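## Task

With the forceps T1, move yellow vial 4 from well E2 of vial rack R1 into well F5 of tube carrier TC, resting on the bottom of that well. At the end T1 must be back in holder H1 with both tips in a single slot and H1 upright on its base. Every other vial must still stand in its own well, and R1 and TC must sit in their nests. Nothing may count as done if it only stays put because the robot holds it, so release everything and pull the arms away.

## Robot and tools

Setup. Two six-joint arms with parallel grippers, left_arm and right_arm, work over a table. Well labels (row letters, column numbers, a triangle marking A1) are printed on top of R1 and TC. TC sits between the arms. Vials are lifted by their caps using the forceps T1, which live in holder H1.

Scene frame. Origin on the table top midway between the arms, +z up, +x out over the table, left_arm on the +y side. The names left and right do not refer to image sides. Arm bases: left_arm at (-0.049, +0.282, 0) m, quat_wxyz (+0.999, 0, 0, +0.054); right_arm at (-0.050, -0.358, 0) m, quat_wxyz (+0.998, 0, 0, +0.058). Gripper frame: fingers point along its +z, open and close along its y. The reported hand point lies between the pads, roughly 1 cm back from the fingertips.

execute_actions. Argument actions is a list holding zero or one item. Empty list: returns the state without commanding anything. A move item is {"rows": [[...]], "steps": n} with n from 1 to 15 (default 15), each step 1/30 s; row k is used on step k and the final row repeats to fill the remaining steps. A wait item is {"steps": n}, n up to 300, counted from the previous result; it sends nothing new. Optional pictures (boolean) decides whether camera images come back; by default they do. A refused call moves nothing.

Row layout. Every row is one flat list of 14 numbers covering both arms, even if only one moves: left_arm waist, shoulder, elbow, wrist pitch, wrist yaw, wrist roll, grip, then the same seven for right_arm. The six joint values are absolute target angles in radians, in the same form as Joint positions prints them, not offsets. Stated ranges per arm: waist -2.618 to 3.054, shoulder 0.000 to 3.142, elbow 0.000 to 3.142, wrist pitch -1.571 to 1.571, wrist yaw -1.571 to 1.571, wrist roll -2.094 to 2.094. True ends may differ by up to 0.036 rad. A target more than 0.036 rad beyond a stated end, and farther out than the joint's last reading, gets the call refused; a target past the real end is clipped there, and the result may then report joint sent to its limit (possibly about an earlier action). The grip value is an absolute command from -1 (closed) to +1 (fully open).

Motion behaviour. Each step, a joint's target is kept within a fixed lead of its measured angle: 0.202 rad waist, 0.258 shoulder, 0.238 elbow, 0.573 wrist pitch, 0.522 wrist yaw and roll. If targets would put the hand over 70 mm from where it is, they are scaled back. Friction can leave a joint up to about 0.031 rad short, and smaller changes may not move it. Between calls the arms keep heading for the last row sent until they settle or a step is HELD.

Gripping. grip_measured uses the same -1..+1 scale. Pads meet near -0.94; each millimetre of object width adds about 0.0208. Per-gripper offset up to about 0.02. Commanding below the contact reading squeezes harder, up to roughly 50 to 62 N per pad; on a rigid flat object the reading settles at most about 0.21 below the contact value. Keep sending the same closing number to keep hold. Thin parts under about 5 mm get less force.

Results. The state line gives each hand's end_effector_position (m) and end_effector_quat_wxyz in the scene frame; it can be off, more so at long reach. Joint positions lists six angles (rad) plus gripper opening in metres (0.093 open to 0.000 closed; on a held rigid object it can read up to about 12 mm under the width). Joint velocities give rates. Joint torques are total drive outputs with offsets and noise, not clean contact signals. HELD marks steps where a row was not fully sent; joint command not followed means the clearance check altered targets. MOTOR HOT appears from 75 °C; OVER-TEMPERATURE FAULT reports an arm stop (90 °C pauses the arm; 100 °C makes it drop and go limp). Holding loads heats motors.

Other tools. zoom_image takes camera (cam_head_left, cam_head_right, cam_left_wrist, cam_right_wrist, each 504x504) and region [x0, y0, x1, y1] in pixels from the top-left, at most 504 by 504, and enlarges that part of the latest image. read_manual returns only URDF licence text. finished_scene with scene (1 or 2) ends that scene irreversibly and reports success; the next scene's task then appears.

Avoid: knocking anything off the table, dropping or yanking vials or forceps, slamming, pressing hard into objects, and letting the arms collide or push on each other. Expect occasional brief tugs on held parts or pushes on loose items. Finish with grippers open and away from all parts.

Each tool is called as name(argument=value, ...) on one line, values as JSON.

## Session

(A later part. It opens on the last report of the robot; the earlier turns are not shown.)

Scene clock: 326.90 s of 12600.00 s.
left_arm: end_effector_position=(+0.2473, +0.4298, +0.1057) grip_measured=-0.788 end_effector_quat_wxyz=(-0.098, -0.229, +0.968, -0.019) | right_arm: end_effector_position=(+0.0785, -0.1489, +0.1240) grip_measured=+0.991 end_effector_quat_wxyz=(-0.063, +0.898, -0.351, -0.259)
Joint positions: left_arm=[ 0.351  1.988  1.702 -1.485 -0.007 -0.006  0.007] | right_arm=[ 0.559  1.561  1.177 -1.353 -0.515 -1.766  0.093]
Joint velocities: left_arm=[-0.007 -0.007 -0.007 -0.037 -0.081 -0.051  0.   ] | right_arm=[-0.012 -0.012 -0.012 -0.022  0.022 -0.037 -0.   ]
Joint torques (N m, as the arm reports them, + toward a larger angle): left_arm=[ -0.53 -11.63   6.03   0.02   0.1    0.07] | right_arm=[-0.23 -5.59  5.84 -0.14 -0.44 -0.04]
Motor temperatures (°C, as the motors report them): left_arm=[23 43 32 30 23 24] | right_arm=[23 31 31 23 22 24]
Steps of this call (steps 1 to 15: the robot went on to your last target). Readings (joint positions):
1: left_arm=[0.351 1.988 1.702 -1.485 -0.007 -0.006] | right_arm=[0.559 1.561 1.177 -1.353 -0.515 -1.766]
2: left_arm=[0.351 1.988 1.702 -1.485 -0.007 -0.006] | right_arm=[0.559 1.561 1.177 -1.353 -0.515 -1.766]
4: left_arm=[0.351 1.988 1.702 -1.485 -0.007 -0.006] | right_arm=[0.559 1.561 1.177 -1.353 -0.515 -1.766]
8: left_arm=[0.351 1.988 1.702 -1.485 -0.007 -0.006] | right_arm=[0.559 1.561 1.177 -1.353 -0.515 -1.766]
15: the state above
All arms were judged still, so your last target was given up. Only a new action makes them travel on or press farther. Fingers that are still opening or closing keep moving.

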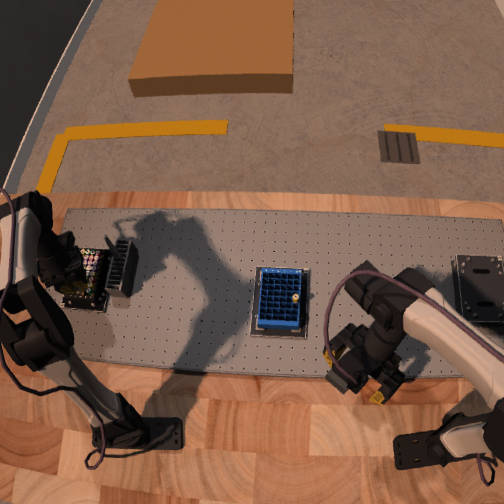

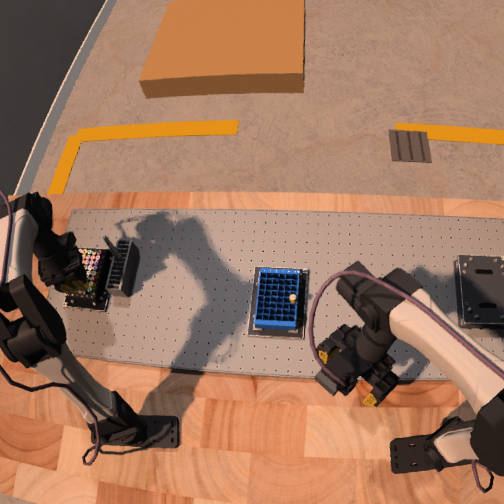

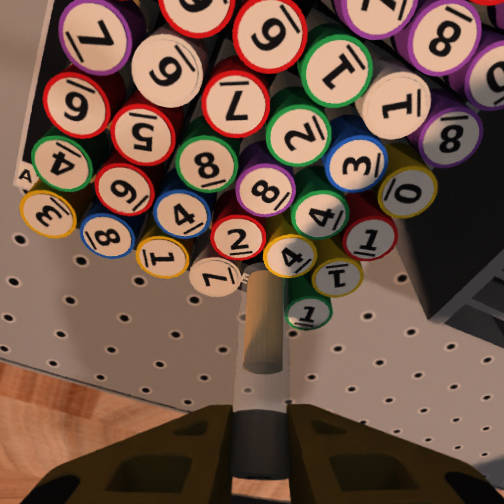

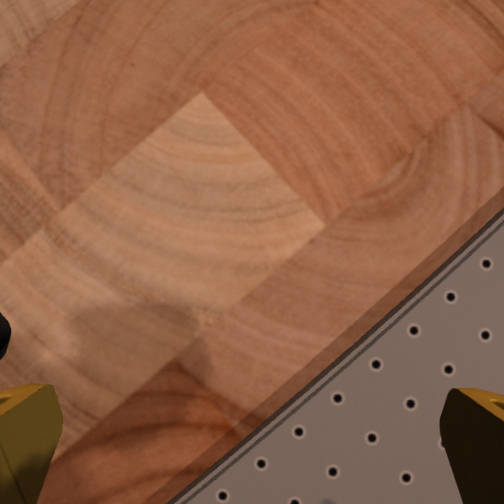

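execute_actions(actions=[{"rows":[[0.351,1.972,1.62,-1.415,0,0,-0.8,0.559,1.561,1.177,-1.353,-0.515,-1.766,1]],"steps":15}], pictures=false)

execute_actions(actions=[{"steps":15}])

Scene clock: 331.90 s of 12600.00 s.
left_arm: end_effector_position=(+0.2410, +0.4267, +0.0939) grip_measured=-0.788 end_effector_quat_wxyz=(-0.105, -0.229, +0.968, -0.021) | right_arm: end_effector_position=(+0.0785, -0.1489, +0.1240) grip_measured=+0.991 end_effector_quat_wxyz=(-0.063, +0.898, -0.351, -0.259)
Joint positions: left_arm=[ 0.351  1.977  1.637 -1.445 -0.007 -0.006  0.007] | right_arm=[ 0.559  1.561  1.177 -1.353 -0.515 -1.766  0.093]
Joint velocities: left_arm=[-0.007  0.002  0.002 -0.081 -0.007  0.081 -0.001] | right_arm=[-0.017  0.007  0.007  0.022  0.037 -0.066 -0.   ]
Joint torques (N m, as the arm reports them, + toward a larger angle): left_arm=[ -0.61 -11.46   5.51   0.15   0.1    0.09] | right_arm=[-0.03 -5.46  6.14 -0.08 -0.41 -0.05]
Motor temperatures (°C, as the motors report them): left_arm=[23 43 32 30 23 24] | right_arm=[23 31 31 23 22 24]
Steps of this call (steps 1 to 90: nothing new was sent; then 1.50 s passed at rest; steps 91 to 105: all 15 steps of this action). Readings (joint positions):
91: left_arm=[0.351 1.985 1.691 -1.474 -0.007 -0.006] | right_arm=[0.559 1.561 1.177 -1.353 -0.515 -1.766]
92: left_arm=[0.351 1.980 1.672 -1.462 -0.007 -0.006] | right_arm=[0.559 1.561 1.177 -1.353 -0.515 -1.766]
94: left_arm=[0.351 1.980 1.644 -1.451 -0.007 -0.006] | right_arm=[0.559 1.561 1.177 -1.353 -0.515 -1.766]
98: left_arm=[0.351 1.977 1.637 -1.445 -0.007 -0.006] | right_arm=[0.559 1.561 1.177 -1.353 -0.515 -1.766]
105: the state above

Scene clock: 332.40 s of 12600.00 s.
left_arm: end_effector_position=(+0.2410, +0.4267, +0.0939) grip_measured=-0.788 end_effector_quat_wxyz=(-0.105, -0.229, +0.968, -0.021) | right_arm: end_effector_position=(+0.0785, -0.1489, +0.1240) grip_measured=+0.991 end_effector_quat_wxyz=(-0.063, +0.898, -0.351, -0.259)
Joint positions: left_arm=[ 0.351  1.977  1.637 -1.445 -0.007 -0.006  0.007] | right_arm=[ 0.559  1.561  1.177 -1.353 -0.515 -1.766  0.093]
Joint velocities: left_arm=[-0.007  0.002 -0.002  0.022  0.051  0.037  0.   ] | right_arm=[-0.002  0.007 -0.002 -0.022  0.007 -0.051 -0.001]
Joint torques (N m, as the arm reports them, + toward a larger angle): left_arm=[ -0.51 -11.67   5.55   0.16   0.07   0.06] | right_arm=[-0.07 -5.6   6.17 -0.08 -0.38 -0.03]
Motor temperatures (°C, as the motors report them): left_arm=[23 43 32 30 23 24] | right_arm=[23 31 31 23 22 24]
Steps of this call (steps 1 to 15: the robot went on to your last target). Readings (joint positions):
1: left_arm=[0.351 1.977 1.637 -1.445 -0.007 -0.006] | right_arm=[0.559 1.561 1.177 -1.353 -0.515 -1.766]
2: left_arm=[0.351 1.977 1.637 -1.445 -0.007 -0.006] | right_arm=[0.559 1.561 1.177 -1.353 -0.515 -1.766]
4: left_arm=[0.351 1.977 1.637 -1.445 -0.007 -0.006] | right_arm=[0.559 1.561 1.177 -1.353 -0.515 -1.766]
8: left_arm=[0.351 1.977 1.637 -1.445 -0.007 -0.006] | right_arm=[0.559 1.561 1.177 -1.353 -0.515 -1.766]
15: the state above
All arms were judged still, so your last target was given up. Only a new action makes them travel on or press farther. Fingers that are still opening or closing keep moving.

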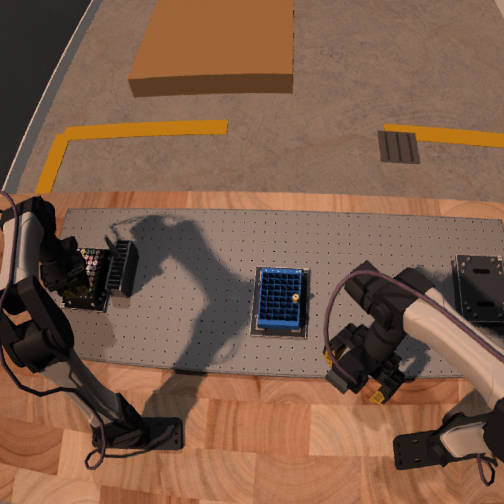

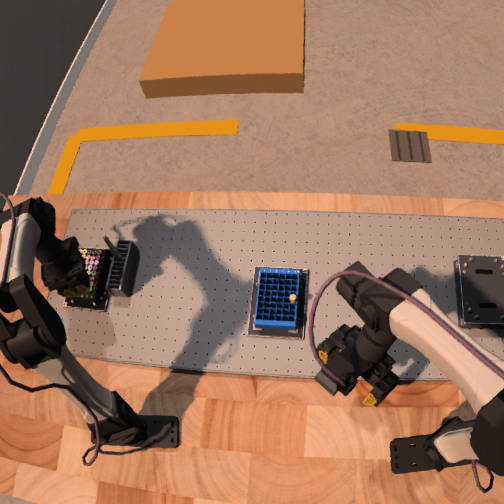

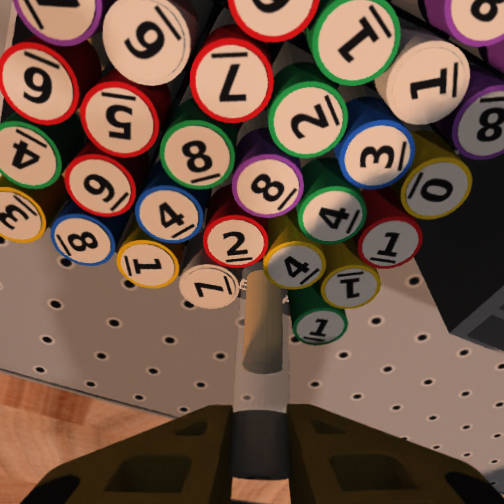

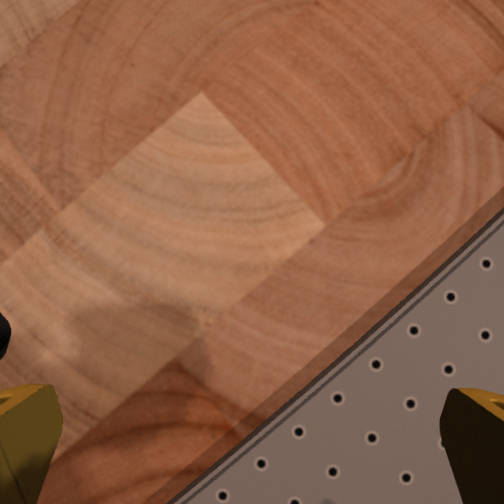

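execute_actions(actions=[{"rows":[[0.351,1.975,1.575,-1.37,0,0,-0.8,0.559,1.561,1.177,-1.353,-0.515,-1.766,1]],"steps":15}], pictures=false)

execute_actions(actions=[{"steps":15}])

Scene clock: 335.13 s of 12600.00 s.
left_arm: end_effector_position=(+0.2392, +0.4258, +0.0925) grip_measured=-0.788 end_effector_quat_wxyz=(-0.101, -0.229, +0.968, -0.020) | right_arm: end_effector_position=(+0.0785, -0.1489, +0.1240) grip_measured=+0.991 end_effector_quat_wxyz=(-0.063, +0.898, -0.351, -0.259)
Joint positions: left_arm=[ 0.351  1.962  1.612 -1.427 -0.007 -0.006  0.007] | right_arm=[ 0.559  1.561  1.177 -1.353 -0.515 -1.766  0.093]
Joint velocities: left_arm=[-0.012  0.007  0.002  0.022  0.037  0.007 -0.001] | right_arm=[-0.017  0.007 -0.002 -0.007 -0.066  0.022 -0.001]
Joint torques (N m, as the arm reports them, + toward a larger angle): left_arm=[-0.73 -9.85  3.76  0.43  0.09  0.04] | right_arm=[ 0.07 -5.77  6.12 -0.11 -0.37 -0.04]
Motor temperatures (°C, as the motors report them): left_arm=[23 43 32 30 23 24] | right_arm=[23 31 31 23 22 24]
Steps of this call (steps 1 to 67: nothing new was sent; steps 68 to 82: all 15 steps of this action). Readings (joint positions):
68: left_arm=[0.351 1.976 1.631 -1.440 -0.007 -0.006] | right_arm=[0.559 1.561 1.177 -1.353 -0.515 -1.766]
69: left_arm=[0.351 1.971 1.622 -1.440 -0.007 -0.006] | right_arm=[0.559 1.561 1.177 -1.353 -0.515 -1.766]
71: left_arm=[0.351 1.965 1.614 -1.432 -0.007 -0.006] | right_arm=[0.559 1.561 1.177 -1.353 -0.515 -1.766]
75: left_arm=[0.351 1.962 1.612 -1.427 -0.007 -0.006] | right_arm=[0.559 1.561 1.177 -1.353 -0.515 -1.766]
82: the state above

Scene clock: 335.63 s of 12600.00 s.
left_arm: end_effector_position=(+0.2392, +0.4258, +0.0925) grip_measured=-0.788 end_effector_quat_wxyz=(-0.101, -0.229, +0.968, -0.020) | right_arm: end_effector_position=(+0.0785, -0.1489, +0.1240) grip_measured=+0.991 end_effector_quat_wxyz=(-0.063, +0.898, -0.351, -0.259)
Joint positions: left_arm=[ 0.351  1.962  1.612 -1.427 -0.007 -0.006  0.007] | right_arm=[ 0.559  1.561  1.177 -1.353 -0.515 -1.766  0.093]
Joint velocities: left_arm=[ 0.007 -0.007 -0.027 -0.037  0.037 -0.007  0.001] | right_arm=[-0.002 -0.002  0.012  0.022 -0.051  0.022 -0.002]
Joint torques (N m, as the arm reports them, + toward a larger angle): left_arm=[-0.55 -9.88  4.03  0.44  0.06  0.11] | right_arm=[-0.27 -5.65  6.14 -0.09 -0.41 -0.01]
Motor temperatures (°C, as the motors report them): left_arm=[23 43 32 30 23 24] | right_arm=[23 31 31 23 22 24]
Steps of this call (steps 1 to 15: the robot went on to your last target). Readings (joint positions):
1: left_arm=[0.351 1.962 1.612 -1.427 -0.007 -0.006] | right_arm=[0.559 1.561 1.177 -1.353 -0.515 -1.766]
2: left_arm=[0.351 1.962 1.612 -1.427 -0.007 -0.006] | right_arm=[0.559 1.561 1.177 -1.353 -0.515 -1.766]
4: left_arm=[0.351 1.962 1.612 -1.427 -0.007 -0.006] | right_arm=[0.559 1.561 1.177 -1.353 -0.515 -1.766]
8: left_arm=[0.351 1.962 1.612 -1.427 -0.007 -0.006] | right_arm=[0.559 1.561 1.177 -1.353 -0.515 -1.766]
15: the state above
All arms were judged still, so your last target was given up. Only a new action makes them travel on or press farther. Fingers that are still opening or closing keep moving.

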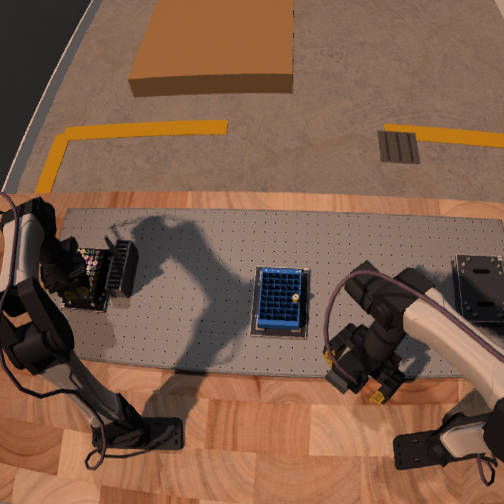

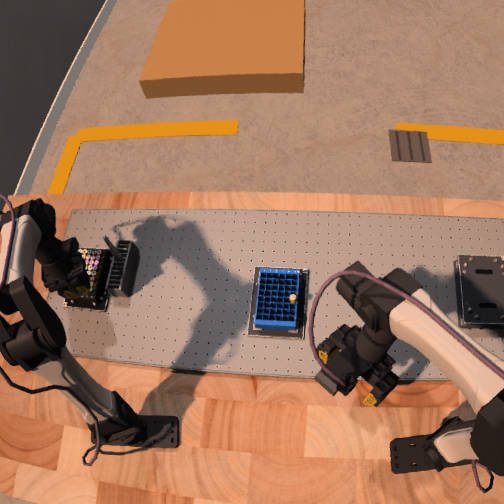

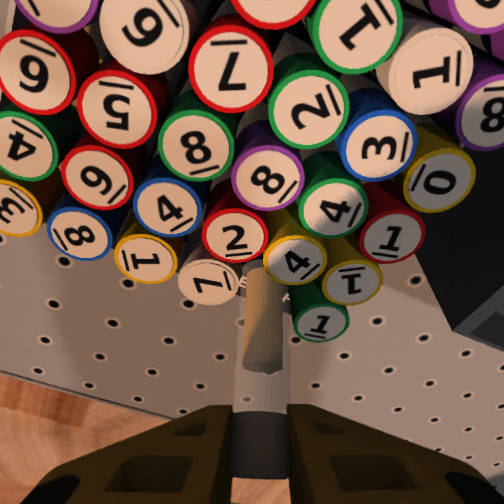

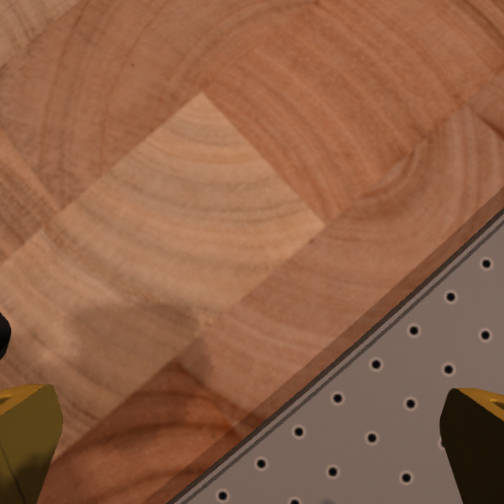

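execute_actions(actions=[{"rows":[[0.351,1.985,1.69,-1.46,0,0,-0.8,0.559,1.561,1.177,-1.353,-0.515,-1.766,1]],"steps":15}])

execute_actions(actions=[{"rows":[[0.351,1.985,1.60,-1.375,0,0,-0.8,0.559,1.561,1.177,-1.353,-0.515,-1.766,1]],"steps":15}], pictures=false)

execute_actions(actions=[{"steps":15}])

Scene clock: 339.00 s of 12600.00 s.
left_arm: end_effector_position=(+0.2475, +0.4299, +0.1011) grip_measured=-0.788 end_effector_quat_wxyz=(-0.091, -0.229, +0.969, -0.018) | right_arm: end_effector_position=(+0.0785, -0.1489, +0.1240) grip_measured=+0.991 end_effector_quat_wxyz=(-0.063, +0.898, -0.351, -0.259)
Joint positions: left_arm=[ 0.351  1.976  1.669 -1.45  -0.007 -0.006  0.007] | right_arm=[ 0.559  1.561  1.177 -1.353 -0.515 -1.766  0.093]
Joint velocities: left_arm=[-0.012 -0.007 -0.012  0.007  0.066  0.007  0.   ] | right_arm=[ 0.002 -0.012  0.027  0.022 -0.051 -0.007  0.   ]
Joint torques (N m, as the arm reports them, + toward a larger angle): left_arm=[ -0.59 -10.53   8.94  -0.19   0.1    0.05] | right_arm=[-0.04 -5.24  6.03 -0.05 -0.43 -0.05]
Motor temperatures (°C, as the motors report them): left_arm=[23 43 32 30 23 24] | right_arm=[23 31 31 23 22 24]
Steps of this call (steps 1 to 86: nothing new was sent; steps 87 to 101: all 15 steps of this action). Readings (joint positions):
87: left_arm=[0.351 1.964 1.624 -1.438 -0.007 -0.006] | right_arm=[0.559 1.561 1.177 -1.353 -0.515 -1.766]
88: left_arm=[0.351 1.971 1.641 -1.443 -0.007 -0.006] | right_arm=[0.559 1.561 1.177 -1.353 -0.515 -1.766]
90: left_arm=[0.351 1.976 1.663 -1.443 -0.007 -0.006] | right_arm=[0.559 1.561 1.177 -1.353 -0.515 -1.766]
94: left_arm=[0.351 1.976 1.669 -1.450 -0.007 -0.006] | right_arm=[0.559 1.561 1.177 -1.353 -0.515 -1.766]
101: the state above

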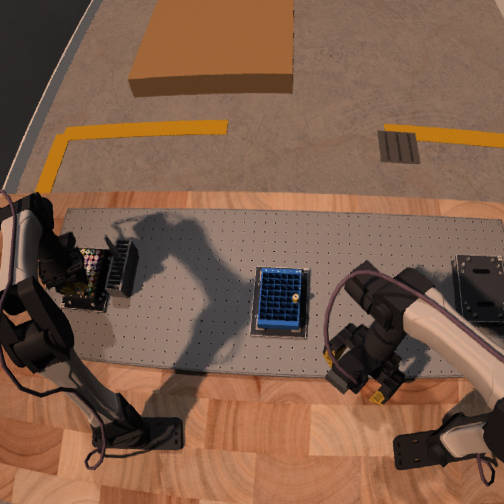

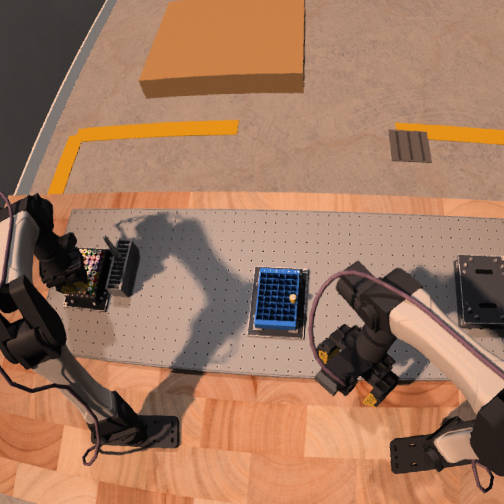

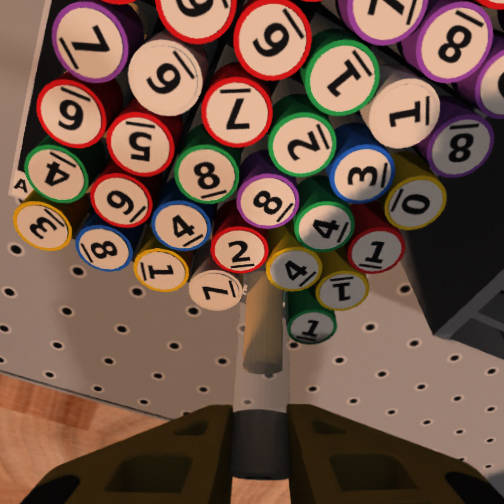

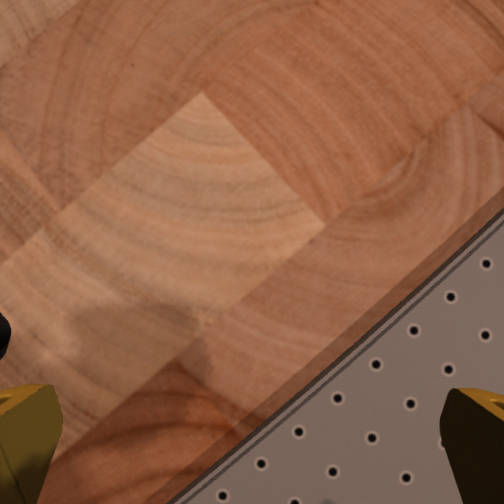

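Scene clock: 339.50 s of 12600.00 s.
left_arm: end_effector_position=(+0.2459, +0.4291, +0.0867) grip_measured=-0.788 end_effector_quat_wxyz=(-0.095, -0.229, +0.969, -0.019) | right_arm: end_effector_position=(+0.0785, -0.1489, +0.1240) grip_measured=+0.991 end_effector_quat_wxyz=(-0.063, +0.898, -0.351, -0.259)
Joint positions: left_arm=[ 0.351  1.981  1.617 -1.4   -0.006 -0.006  0.007] | right_arm=[ 0.559  1.561  1.177 -1.353 -0.515 -1.766  0.093]
Joint velocities: left_arm=[-0.007  0.002 -0.012 -0.007  0.007  0.007 -0.   ] | right_arm=[-0.012 -0.007 -0.017 -0.007 -0.022  0.037  0.   ]
Joint torques (N m, as the arm reports them, + toward a larger angle): left_arm=[ -0.62 -10.86   5.49   0.2    0.11   0.06] | right_arm=[-0.01 -5.48  6.17 -0.12 -0.39 -0.07]
Motor temperatures (°C, as the motors report them): left_arm=[23 43 32 30 23 24] | right_arm=[23 31 31 23 22 24]
Steps of this call (steps 1 to 15: all 15 steps of this action). Readings (joint positions):
1: left_arm=[0.351 1.975 1.660 -1.440 -0.007 -0.006] | right_arm=[0.559 1.561 1.177 -1.353 -0.515 -1.766]
2: left_arm=[0.351 1.974 1.647 -1.430 -0.007 -0.006] | right_arm=[0.559 1.561 1.177 -1.353 -0.515 -1.766]
4: left_arm=[0.351 1.978 1.623 -1.414 -0.006 -0.006] | right_arm=[0.559 1.561 1.177 -1.353 -0.515 -1.766]
8: left_arm=[0.351 1.981 1.617 -1.400 -0.006 -0.006] | right_arm=[0.559 1.561 1.177 -1.353 -0.515 -1.766]
15: the state above

Scene clock: 340.00 s of 12600.00 s.
left_arm: end_effector_position=(+0.2459, +0.4291, +0.0867) grip_measured=-0.788 end_effector_quat_wxyz=(-0.095, -0.229, +0.969, -0.019) | right_arm: end_effector_position=(+0.0785, -0.1489, +0.1240) grip_measured=+0.991 end_effector_quat_wxyz=(-0.063, +0.898, -0.351, -0.259)
Joint positions: left_arm=[ 0.351  1.981  1.617 -1.4   -0.006 -0.006  0.007] | right_arm=[ 0.559  1.561  1.177 -1.353 -0.515 -1.766  0.093]
Joint velocities: left_arm=[ 0.007 -0.007 -0.002 -0.066 -0.051  0.022 -0.001] | right_arm=[-0.012 -0.002 -0.007 -0.095  0.022  0.007 -0.   ]
Joint torques (N m, as the arm reports them, + toward a larger angle): left_arm=[ -0.47 -10.87   5.47   0.13   0.07   0.06] | right_arm=[-0.18 -5.67  6.04 -0.09 -0.38 -0.03]
Motor temperatures (°C, as the motors report them): left_arm=[23 43 32 30 23 24] | right_arm=[23 31 31 23 22 24]
Steps of this call (steps 1 to 15: the robot went on to your last target). Readings (joint positions):
1: left_arm=[0.351 1.981 1.617 -1.400 -0.006 -0.006] | right_arm=[0.559 1.561 1.177 -1.353 -0.515 -1.766]
2: left_arm=[0.351 1.981 1.617 -1.400 -0.006 -0.006] | right_arm=[0.559 1.561 1.177 -1.353 -0.515 -1.766]
4: left_arm=[0.351 1.981 1.617 -1.400 -0.006 -0.006] | right_arm=[0.559 1.561 1.177 -1.353 -0.515 -1.766]
8: left_arm=[0.351 1.981 1.617 -1.400 -0.006 -0.006] | right_arm=[0.559 1.561 1.177 -1.353 -0.515 -1.766]
15: the state above
All arms were judged still, so your last target was given up. Only a new action makes them travel on or press farther. Fingers that are still opening or closing keep moving.

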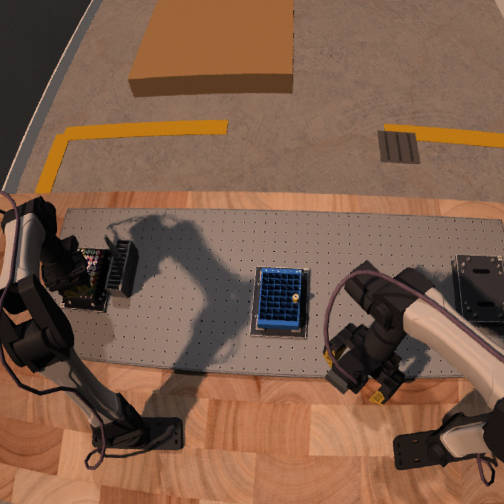

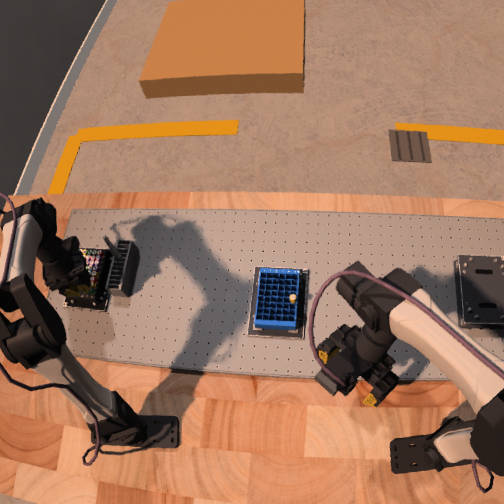

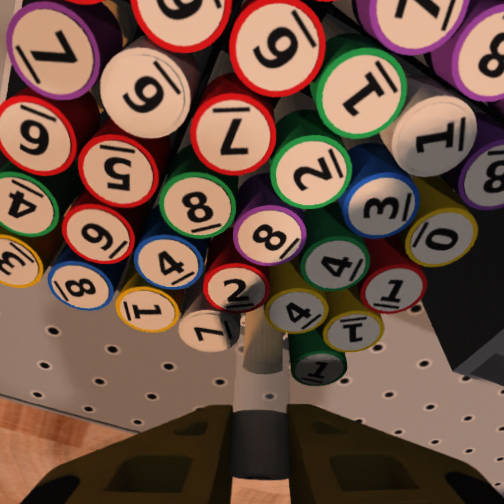

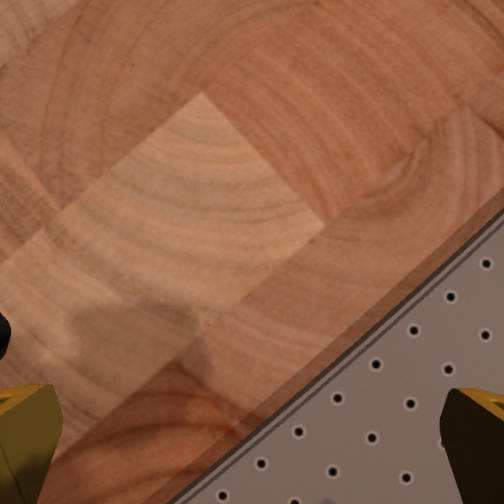

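In the well. A little lower and forward, then release.

execute_actions(actions=[{"rows":[[0.351,1.99,1.575,-1.33,0,0,-0.8,0.559,1.561,1.177,-1.353,-0.515,-1.766,1]],"steps":15}], pictures=false)

execute_actions(actions=[{"rows":[[0.351,1.99,1.575,-1.33,0,0,-0.5,0.559,1.561,1.177,-1.353,-0.515,-1.766,1]],"steps":15}], pictures=false)

execute_actions(actions=[{"rows":[[0.351,1.985,1.75,-1.5,0,0,-0.5,0.559,1.561,1.177,-1.353,-0.515,-1.766,1]],"steps":15}], pictures=false)

execute_actions(actions=[{"steps":15}])

Scene clock: 354.43 s of 12600.00 s.
left_arm: end_effector_position=(+0.2456, +0.4289, +0.0846) grip_measured=-0.788 end_effector_quat_wxyz=(-0.094, -0.229, +0.969, -0.019) | right_arm: end_effector_position=(+0.0785, -0.1489, +0.1240) grip_measured=+0.991 end_effector_quat_wxyz=(-0.063, +0.898, -0.351, -0.259)
Joint positions: left_arm=[ 0.351  1.98   1.608 -1.391 -0.006 -0.006  0.007] | right_arm=[ 0.559  1.561  1.177 -1.353 -0.515 -1.766  0.093]
Joint velocities: left_arm=[-0.007 -0.007  0.012 -0.022 -0.037 -0.022 -0.001] | right_arm=[-0.007  0.002 -0.002  0.022  0.022  0.007 -0.001]
Joint torques (N m, as the arm reports them, + toward a larger angle): left_arm=[ -0.58 -10.26   4.12   0.48   0.08   0.06] | right_arm=[ 0.19 -5.65  6.05 -0.09 -0.38 -0.04]
Motor temperatures (°C, as the motors report them): left_arm=[23 43 32 29 23 24] | right_arm=[23 31 31 23 22 24]
Steps of this call (steps 1 to 90: nothing new was sent; then 10.93 s passed at rest; steps 91 to 105: all 15 steps of this action). Readings (joint positions):
91: left_arm=[0.351 1.981 1.614 -1.396 -0.006 -0.006] | right_arm=[0.559 1.561 1.177 -1.353 -0.515 -1.766]
92: left_arm=[0.351 1.981 1.610 -1.393 -0.006 -0.006] | right_arm=[0.559 1.561 1.177 -1.353 -0.515 -1.766]
94: left_arm=[0.351 1.981 1.608 -1.392 -0.006 -0.006] | right_arm=[0.559 1.561 1.177 -1.353 -0.515 -1.766]
98: left_arm=[0.351 1.980 1.608 -1.391 -0.006 -0.006] | right_arm=[0.559 1.561 1.177 -1.353 -0.515 -1.766]
105: the state above

Scene clock: 354.93 s of 12600.00 s.
left_arm: end_effector_position=(+0.2489, +0.4304, +0.0781) grip_measured=-0.501 end_effector_quat_wxyz=(-0.087, -0.229, +0.969, -0.017) | right_arm: end_effector_position=(+0.0785, -0.1489, +0.1240) grip_measured=+0.991 end_effector_quat_wxyz=(-0.063, +0.898, -0.351, -0.259)
Joint positions: left_arm=[ 0.351  1.984  1.59  -1.355 -0.006 -0.006  0.021] | right_arm=[ 0.559  1.561  1.177 -1.353 -0.515 -1.766  0.093]
Joint velocities: left_arm=[-0.002 -0.012 -0.022 -0.051  0.037  0.081 -0.001] | right_arm=[-0.002 -0.017 -0.002  0.037  0.037 -0.051 -0.   ]
Joint torques (N m, as the arm reports them, + toward a larger angle): left_arm=[ -0.57 -10.8    5.69   0.17   0.09   0.05] | right_arm=[-0.2  -5.54  5.96 -0.09 -0.4  -0.08]
Motor temperatures (°C, as the motors report them): left_arm=[23 43 32 29 23 24] | right_arm=[23 31 31 23 22 24]
Steps of this call (steps 1 to 15: all 15 steps of this action). Readings (joint positions):
1: left_arm=[0.351 1.980 1.607 -1.389 -0.006 -0.006] | right_arm=[0.559 1.561 1.177 -1.353 -0.515 -1.766]
2: left_arm=[0.351 1.980 1.603 -1.380 -0.006 -0.006] | right_arm=[0.559 1.561 1.177 -1.353 -0.515 -1.766]
4: left_arm=[0.351 1.982 1.594 -1.365 -0.006 -0.006] | right_arm=[0.559 1.561 1.177 -1.353 -0.515 -1.766]
8: left_arm=[0.351 1.984 1.590 -1.355 -0.006 -0.006] | right_arm=[0.559 1.561 1.177 -1.353 -0.515 -1.766]
15: the state above

Scene clock: 355.43 s of 12600.00 s.
left_arm: end_effector_position=(+0.2561, +0.4340, +0.1130) grip_measured=-0.501 end_effector_quat_wxyz=(-0.079, -0.229, +0.970, -0.015) | right_arm: end_effector_position=(+0.0785, -0.1489, +0.1240) grip_measured=+0.991 end_effector_quat_wxyz=(-0.063, +0.898, -0.351, -0.259)
Joint positions: left_arm=[ 0.351  1.988  1.737 -1.481 -0.006 -0.006  0.021] | right_arm=[ 0.559  1.561  1.177 -1.353 -0.515 -1.766  0.093]
Joint velocities: left_arm=[-0.002  0.012 -0.007 -0.051  0.022 -0.022 -0.   ] | right_arm=[-0.002  0.002 -0.007 -0.007  0.007  0.081  0.001]
Joint torques (N m, as the arm reports them, + toward a larger angle): left_arm=[ -0.65 -11.71   8.09  -0.14   0.06   0.08] | right_arm=[-0.06 -5.57  6.03 -0.06 -0.47 -0.01]
Motor temperatures (°C, as the motors report them): left_arm=[23 43 32 29 23 24] | right_arm=[23 31 31 23 22 24]
Steps of this call (steps 1 to 15: all 15 steps of this action). Readings (joint positions):
1: left_arm=[0.351 1.990 1.614 -1.382 -0.006 -0.006] | right_arm=[0.559 1.561 1.177 -1.353 -0.515 -1.766]
2: left_arm=[0.351 2.000 1.653 -1.411 -0.006 -0.006] | right_arm=[0.559 1.561 1.177 -1.353 -0.515 -1.766]
4: left_arm=[0.351 1.998 1.710 -1.430 -0.006 -0.006] | right_arm=[0.559 1.561 1.177 -1.353 -0.515 -1.766]
8: left_arm=[0.351 1.988 1.737 -1.456 -0.006 -0.006] | right_arm=[0.559 1.561 1.177 -1.353 -0.515 -1.766]
15: the state above

Scene clock: 355.93 s of 12600.00 s.
left_arm: end_effector_position=(+0.2551, +0.4335, +0.1132) grip_measured=-0.501 end_effector_quat_wxyz=(-0.081, -0.229, +0.970, -0.016) | right_arm: end_effector_position=(+0.0785, -0.1489, +0.1240) grip_measured=+0.991 end_effector_quat_wxyz=(-0.063, +0.898, -0.351, -0.259)
Joint positions: left_arm=[ 0.351  1.988  1.737 -1.485 -0.006 -0.006  0.021] | right_arm=[ 0.559  1.561  1.177 -1.353 -0.515 -1.766  0.093]
Joint velocities: left_arm=[ 0.017  0.002 -0.017 -0.066  0.022  0.022  0.   ] | right_arm=[-0.007  0.002 -0.007 -0.007 -0.022 -0.037 -0.   ]
Joint torques (N m, as the arm reports them, + toward a larger angle): left_arm=[ -0.35 -11.69   8.26  -0.17   0.1    0.08] | right_arm=[-0.05 -5.53  6.05 -0.08 -0.4  -0.01]
Motor temperatures (°C, as the motors report them): left_arm=[23 43 32 29 23 24] | right_arm=[23 31 31 23 22 24]
Steps of this call (steps 1 to 15: the robot went on to your last target). Readings (joint positions):
1: left_arm=[0.351 1.988 1.737 -1.482 -0.006 -0.006] | right_arm=[0.559 1.561 1.177 -1.353 -0.515 -1.766]
2: left_arm=[0.351 1.988 1.737 -1.483 -0.006 -0.006] | right_arm=[0.559 1.561 1.177 -1.353 -0.515 -1.766]
4: left_arm=[0.351 1.988 1.737 -1.484 -0.006 -0.006] | right_arm=[0.559 1.561 1.177 -1.353 -0.515 -1.766]
8: left_arm=[0.351 1.988 1.737 -1.485 -0.006 -0.006] | right_arm=[0.559 1.561 1.177 -1.353 -0.515 -1.766]
15: the state above
All arms were judged still, so your last target was given up. Only a new action makes them travel on or press farther. Fingers that are still opening or closing keep moving.

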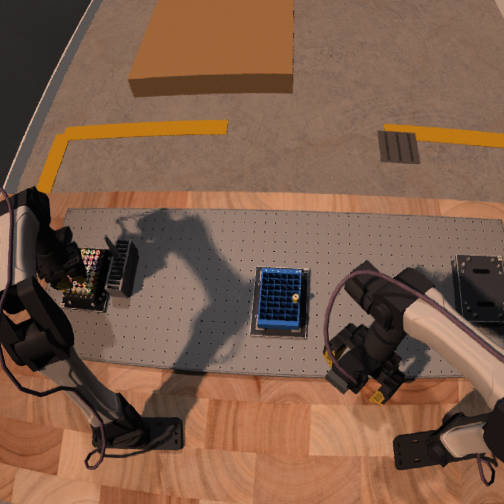

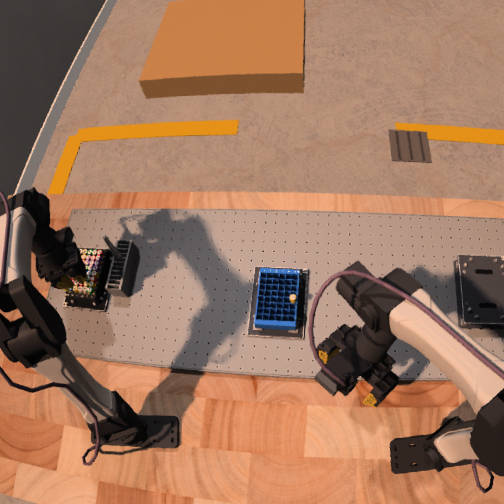

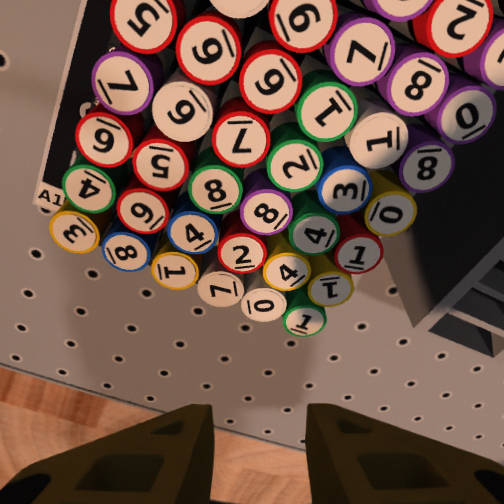

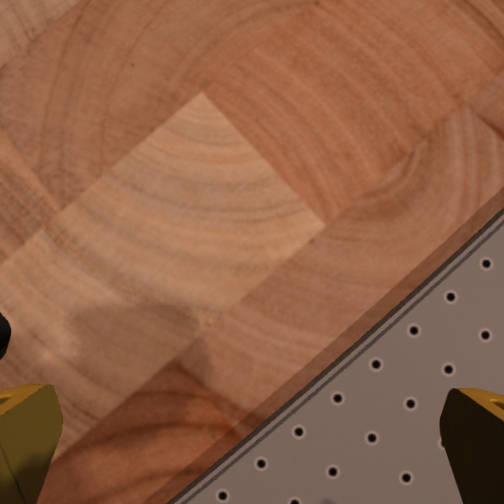

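execute_actions(actions=[{"rows":[[0.351,1.5,1.4,-1.1,0,0.1,0.2,0.559,1.561,1.177,-1.353,-0.515,-1.766,1]],"steps":15}], pictures=false)

execute_actions(actions=[{"steps":20}], pictures=false)

execute_actions(actions=[{"rows":[[0.084,1.384,1.20,-0.826,0,0.1,0.2,0.559,1.561,1.177,-1.353,-0.515,-1.766,1]],"steps":15}], pictures=false)

execute_actions(actions=[{"steps":25}])

Scene clock: 364.07 s of 12600.00 s.
left_arm: end_effector_position=(+0.2502, +0.4311, +0.1904) grip_measured=+0.199 end_effector_quat_wxyz=(+0.173, -0.181, +0.967, +0.052) | right_arm: end_effector_position=(+0.0785, -0.1489, +0.1240) grip_measured=+0.991 end_effector_quat_wxyz=(-0.063, +0.898, -0.351, -0.259)
Joint positions: left_arm=[ 0.351  1.489  1.41  -1.127 -0.006  0.089  0.055] | right_arm=[ 0.559  1.561  1.177 -1.353 -0.515 -1.766  0.093]
Joint velocities: left_arm=[ 0.007  0.125  0.027  0.007 -0.022  0.007  0.   ] | right_arm=[ 0.002  0.007 -0.012  0.066 -0.022 -0.007  0.001]
Joint torques (N m, as the arm reports them, + toward a larger angle): left_arm=[-0.45 -6.92  7.3   1.19  0.08  0.09] | right_arm=[-0.05 -5.61  6.04 -0.01 -0.36 -0.09]
Motor temperatures (°C, as the motors report them): left_arm=[23 44 32 29 23 24] | right_arm=[23 31 31 23 22 24]
Steps of this call (steps 1 to 90: nothing new was sent; then 4.63 s passed at rest; steps 91 to 105: all 15 steps of this action). Readings (joint positions):
91: left_arm=[0.351 1.951 1.684 -1.415 -0.006 0.010] | right_arm=[0.559 1.561 1.177 -1.353 -0.515 -1.766]
92: left_arm=[0.351 1.885 1.590 -1.326 -0.006 0.027] | right_arm=[0.559 1.561 1.177 -1.353 -0.515 -1.766]
94: left_arm=[0.351 1.734 1.449 -1.253 -0.006 0.050] | right_arm=[0.559 1.561 1.177 -1.353 -0.515 -1.766]
98: left_arm=[0.351 1.499 1.407 -1.186 -0.006 0.076] | right_arm=[0.559 1.561 1.177 -1.353 -0.515 -1.766]
105: the state above

Scene clock: 364.73 s of 12600.00 s.
left_arm: end_effector_position=(+0.2528, +0.4324, +0.1896) grip_measured=+0.199 end_effector_quat_wxyz=(+0.176, -0.180, +0.966, +0.053) | right_arm: end_effector_position=(+0.0785, -0.1489, +0.1240) grip_measured=+0.991 end_effector_quat_wxyz=(-0.063, +0.898, -0.351, -0.259)
Joint positions: left_arm=[ 0.351  1.495  1.41  -1.116 -0.006  0.093  0.055] | right_arm=[ 0.559  1.561  1.177 -1.353 -0.515 -1.766  0.093]
Joint velocities: left_arm=[ 0.002  0.002 -0.002 -0.007 -0.007 -0.066 -0.001] | right_arm=[ 0.012 -0.002  0.007 -0.081 -0.051 -0.066 -0.   ]
Joint torques (N m, as the arm reports them, + toward a larger angle): left_arm=[-0.56 -6.8   7.49  1.17  0.09  0.07] | right_arm=[-0.22 -5.49  6.08 -0.1  -0.45  0.02]
Motor temperatures (°C, as the motors report them): left_arm=[23 43 32 29 23 24] | right_arm=[23 31 31 23 22 24]
Steps of this call (steps 1 to 20: the robot went on to your last target). Readings (joint positions):
1: left_arm=[0.351 1.493 1.410 -1.125 -0.006 0.090] | right_arm=[0.559 1.561 1.177 -1.353 -0.515 -1.766]
2: left_arm=[0.351 1.495 1.410 -1.123 -0.006 0.091] | right_arm=[0.559 1.561 1.177 -1.353 -0.515 -1.766]
4: left_arm=[0.351 1.495 1.410 -1.120 -0.006 0.092] | right_arm=[0.559 1.561 1.177 -1.353 -0.515 -1.766]
8: left_arm=[0.351 1.495 1.410 -1.118 -0.006 0.092] | right_arm=[0.559 1.561 1.177 -1.353 -0.515 -1.766]
20: the state above

Scene clock: 365.23 s of 12600.00 s.
left_arm: end_effector_position=(+0.2946, +0.3456, +0.1761) grip_measured=+0.199 end_effector_quat_wxyz=(+0.258, -0.043, +0.965, +0.034) | right_arm: end_effector_position=(+0.0785, -0.1489, +0.1240) grip_measured=+0.991 end_effector_quat_wxyz=(-0.063, +0.898, -0.351, -0.259)
Joint positions: left_arm=[ 0.077  1.401  1.208 -0.852  0.006  0.095  0.055] | right_arm=[ 0.559  1.561  1.177 -1.353 -0.515 -1.766  0.093]
Joint velocities: left_arm=[-0.002 -0.007 -0.017  0.066 -0.037  0.022 -0.001] | right_arm=[ 0.002  0.007  0.012  0.022 -0.022  0.007 -0.   ]
Joint torques (N m, as the arm reports them, + toward a larger angle): left_arm=[-0.09 -7.85  7.85  1.41 -0.01  0.07] | right_arm=[-0.18 -5.59  5.92 -0.09 -0.4  -0.02]
Motor temperatures (°C, as the motors report them): left_arm=[23 43 32 29 23 24] | right_arm=[23 31 31 23 22 24]
Steps of this call (steps 1 to 15: all 15 steps of this action). Readings (joint positions):
1: left_arm=[0.326 1.476 1.371 -1.062 -0.020 0.093] | right_arm=[0.559 1.561 1.177 -1.353 -0.515 -1.766]
2: left_arm=[0.270 1.445 1.310 -0.999 -0.026 0.093] | right_arm=[0.559 1.561 1.177 -1.353 -0.515 -1.766]
4: left_arm=[0.138 1.411 1.235 -0.950 -0.012 0.094] | right_arm=[0.559 1.561 1.177 -1.353 -0.515 -1.766]
8: left_arm=[0.077 1.406 1.208 -0.898 0.006 0.095] | right_arm=[0.559 1.561 1.177 -1.353 -0.515 -1.766]
15: the state above

Scene clock: 366.07 s of 12600.00 s.
left_arm: end_effector_position=(+0.2964, +0.3459, +0.1771) grip_measured=+0.199 end_effector_quat_wxyz=(+0.262, -0.043, +0.964, +0.034) | right_arm: end_effector_position=(+0.0785, -0.1489, +0.1240) grip_measured=+0.991 end_effector_quat_wxyz=(-0.063, +0.898, -0.351, -0.259)
Joint positions: left_arm=[ 0.077  1.401  1.208 -0.843  0.006  0.095  0.055] | right_arm=[ 0.559  1.561  1.177 -1.353 -0.515 -1.766  0.093]
Joint velocities: left_arm=[-0.007  0.007  0.002  0.037  0.022  0.007  0.   ] | right_arm=[-0.012 -0.002  0.022 -0.022 -0.066  0.022  0.001]
Joint torques (N m, as the arm reports them, + toward a larger angle): left_arm=[ 0.08 -8.04  7.79  1.44  0.    0.08] | right_arm=[-0.12 -5.68  6.08 -0.06 -0.38 -0.04]
Motor temperatures (°C, as the motors report them): left_arm=[23 43 32 29 23 24] | right_arm=[23 31 31 23 22 24]
Steps of this call (steps 1 to 15: the robot went on to your last target; steps 16 to 25: nothing new was sent). Readings (joint positions):
1: left_arm=[0.077 1.401 1.208 -0.850 0.006 0.095] | right_arm=[0.559 1.561 1.177 -1.353 -0.515 -1.766]
2: left_arm=[0.077 1.401 1.208 -0.849 0.006 0.095] | right_arm=[0.559 1.561 1.177 -1.353 -0.515 -1.766]
4: left_arm=[0.077 1.401 1.208 -0.846 0.006 0.095] | right_arm=[0.559 1.561 1.177 -1.353 -0.515 -1.766]
8: left_arm=[0.077 1.401 1.208 -0.844 0.006 0.095] | right_arm=[0.559 1.561 1.177 -1.353 -0.515 -1.766]
25: the state above
All arms were judged still, so your last target was given up. Only a new action makes them travel on or press farther. Fingers that are still opening or closing keep moving.

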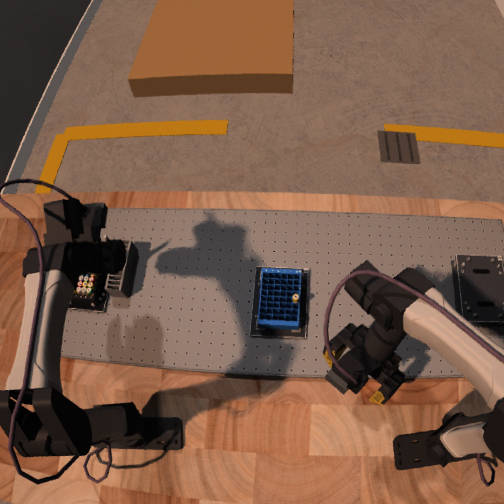

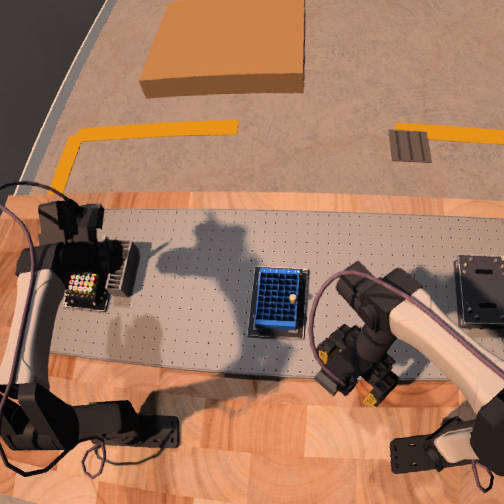

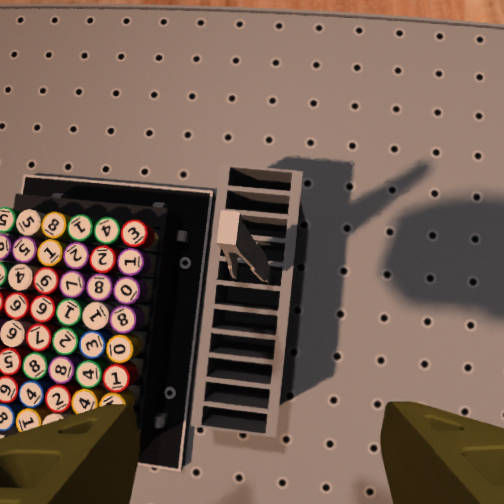

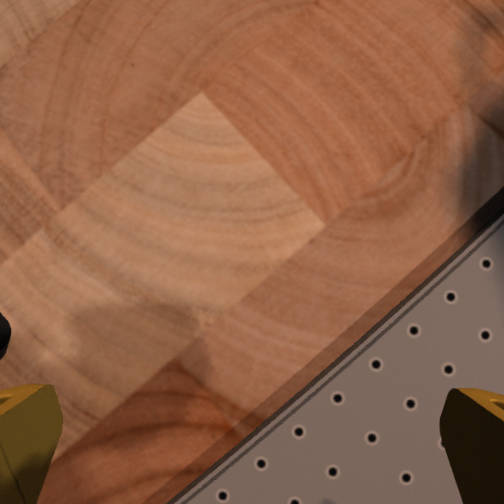

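execute_actions(actions=[{"rows":[[0.10,1.565,1.085,-0.525,0,0.1,0.2,0.559,1.561,1.177,-1.353,-0.515,-1.766,1]],"steps":15}], pictures=false)

execute_actions(actions=[{"steps":25}])

Scene clock: 368.50 s of 12600.00 s.
left_arm: end_effector_position=(+0.3293, +0.3578, +0.1007) grip_measured=+0.199 end_effector_quat_wxyz=(+0.251, -0.050, +0.966, +0.035) | right_arm: end_effector_position=(+0.0785, -0.1489, +0.1240) grip_measured=+0.991 end_effector_quat_wxyz=(-0.063, +0.898, -0.351, -0.259)
Joint positions: left_arm=[ 0.091  1.582  1.078 -0.555  0.006  0.095  0.055] | right_arm=[ 0.559  1.561  1.177 -1.353 -0.515 -1.766  0.093]
Joint velocities: left_arm=[-0.002 -0.007  0.007  0.095  0.022 -0.007  0.001] | right_arm=[ 0.007  0.002 -0.012 -0.037 -0.051  0.022 -0.001]
Joint torques (N m, as the arm reports them, + toward a larger angle): left_arm=[ 0.14 -9.83  8.92  1.35 -0.02  0.07] | right_arm=[ 0.05 -5.56  6.11 -0.09 -0.42  0.  ]
Motor temperatures (°C, as the motors report them): left_arm=[23 43 33 30 23 24] | right_arm=[23 31 32 23 22 24]
Steps of this call (steps 1 to 58: nothing new was sent; steps 59 to 73: all 15 steps of this action). Readings (joint positions):
59: left_arm=[0.078 1.409 1.194 -0.808 0.006 0.095] | right_arm=[0.559 1.561 1.177 -1.353 -0.515 -1.766]
60: left_arm=[0.081 1.432 1.175 -0.747 0.006 0.095] | right_arm=[0.559 1.561 1.177 -1.353 -0.515 -1.766]
62: left_arm=[0.088 1.506 1.136 -0.656 0.006 0.095] | right_arm=[0.559 1.561 1.177 -1.353 -0.515 -1.766]
66: left_arm=[0.091 1.590 1.081 -0.601 0.006 0.095] | right_arm=[0.559 1.561 1.177 -1.353 -0.515 -1.766]
73: the state above

Scene clock: 369.33 s of 12600.00 s.
left_arm: end_effector_position=(+0.3319, +0.3583, +0.1022) grip_measured=+0.199 end_effector_quat_wxyz=(+0.257, -0.050, +0.964, +0.036) | right_arm: end_effector_position=(+0.0785, -0.1489, +0.1240) grip_measured=+0.991 end_effector_quat_wxyz=(-0.063, +0.898, -0.351, -0.259)
Joint positions: left_arm=[ 0.091  1.582  1.078 -0.542  0.006  0.095  0.055] | right_arm=[ 0.559  1.561  1.177 -1.353 -0.515 -1.766  0.093]
Joint velocities: left_arm=[ 0.002  0.007 -0.002  0.037  0.037 -0.081 -0.   ] | right_arm=[-0.002  0.007 -0.032 -0.051 -0.066  0.007 -0.002]
Joint torques (N m, as the arm reports them, + toward a larger angle): left_arm=[ 0.08 -9.78  8.99  1.49 -0.03  0.03] | right_arm=[-0.15 -5.68  6.22 -0.11 -0.41 -0.01]
Motor temperatures (°C, as the motors report them): left_arm=[23 43 33 30 23 24] | right_arm=[23 31 32 23 22 24]
Steps of this call (steps 1 to 25: the robot went on to your last target). Readings (joint positions):
1: left_arm=[0.091 1.582 1.078 -0.552 0.006 0.095] | right_arm=[0.559 1.561 1.177 -1.353 -0.515 -1.766]
2: left_arm=[0.091 1.582 1.078 -0.549 0.006 0.095] | right_arm=[0.559 1.561 1.177 -1.353 -0.515 -1.766]
4: left_arm=[0.091 1.582 1.078 -0.547 0.006 0.095] | right_arm=[0.559 1.561 1.177 -1.353 -0.515 -1.766]
8: left_arm=[0.091 1.582 1.078 -0.544 0.006 0.095] | right_arm=[0.559 1.561 1.177 -1.353 -0.515 -1.766]
25: the state above

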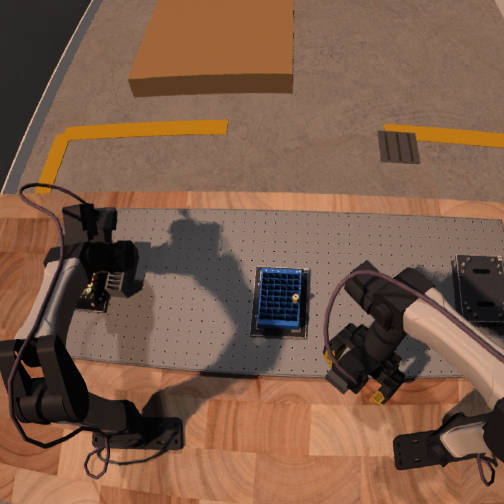

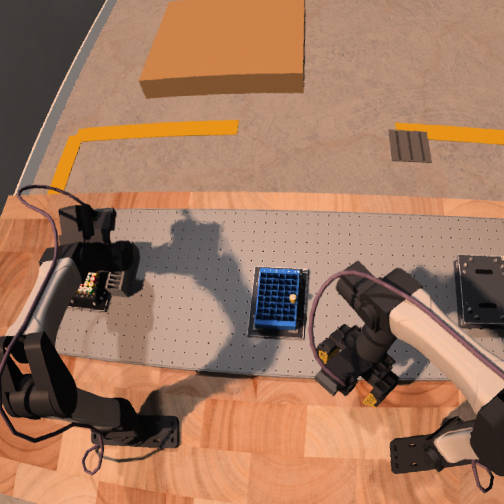

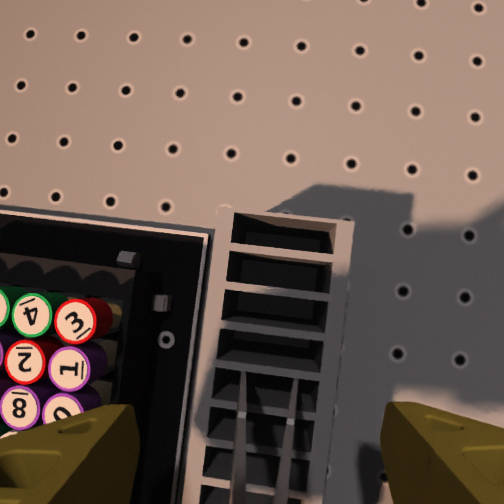

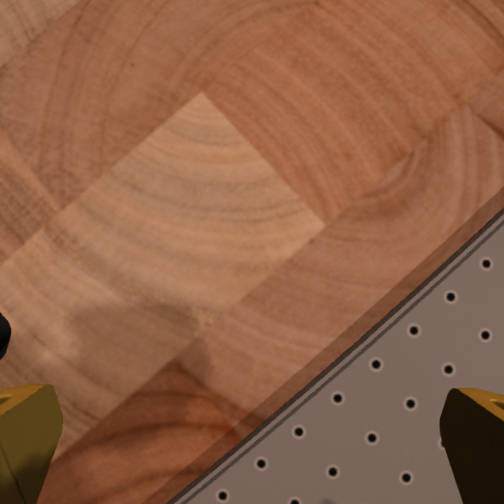

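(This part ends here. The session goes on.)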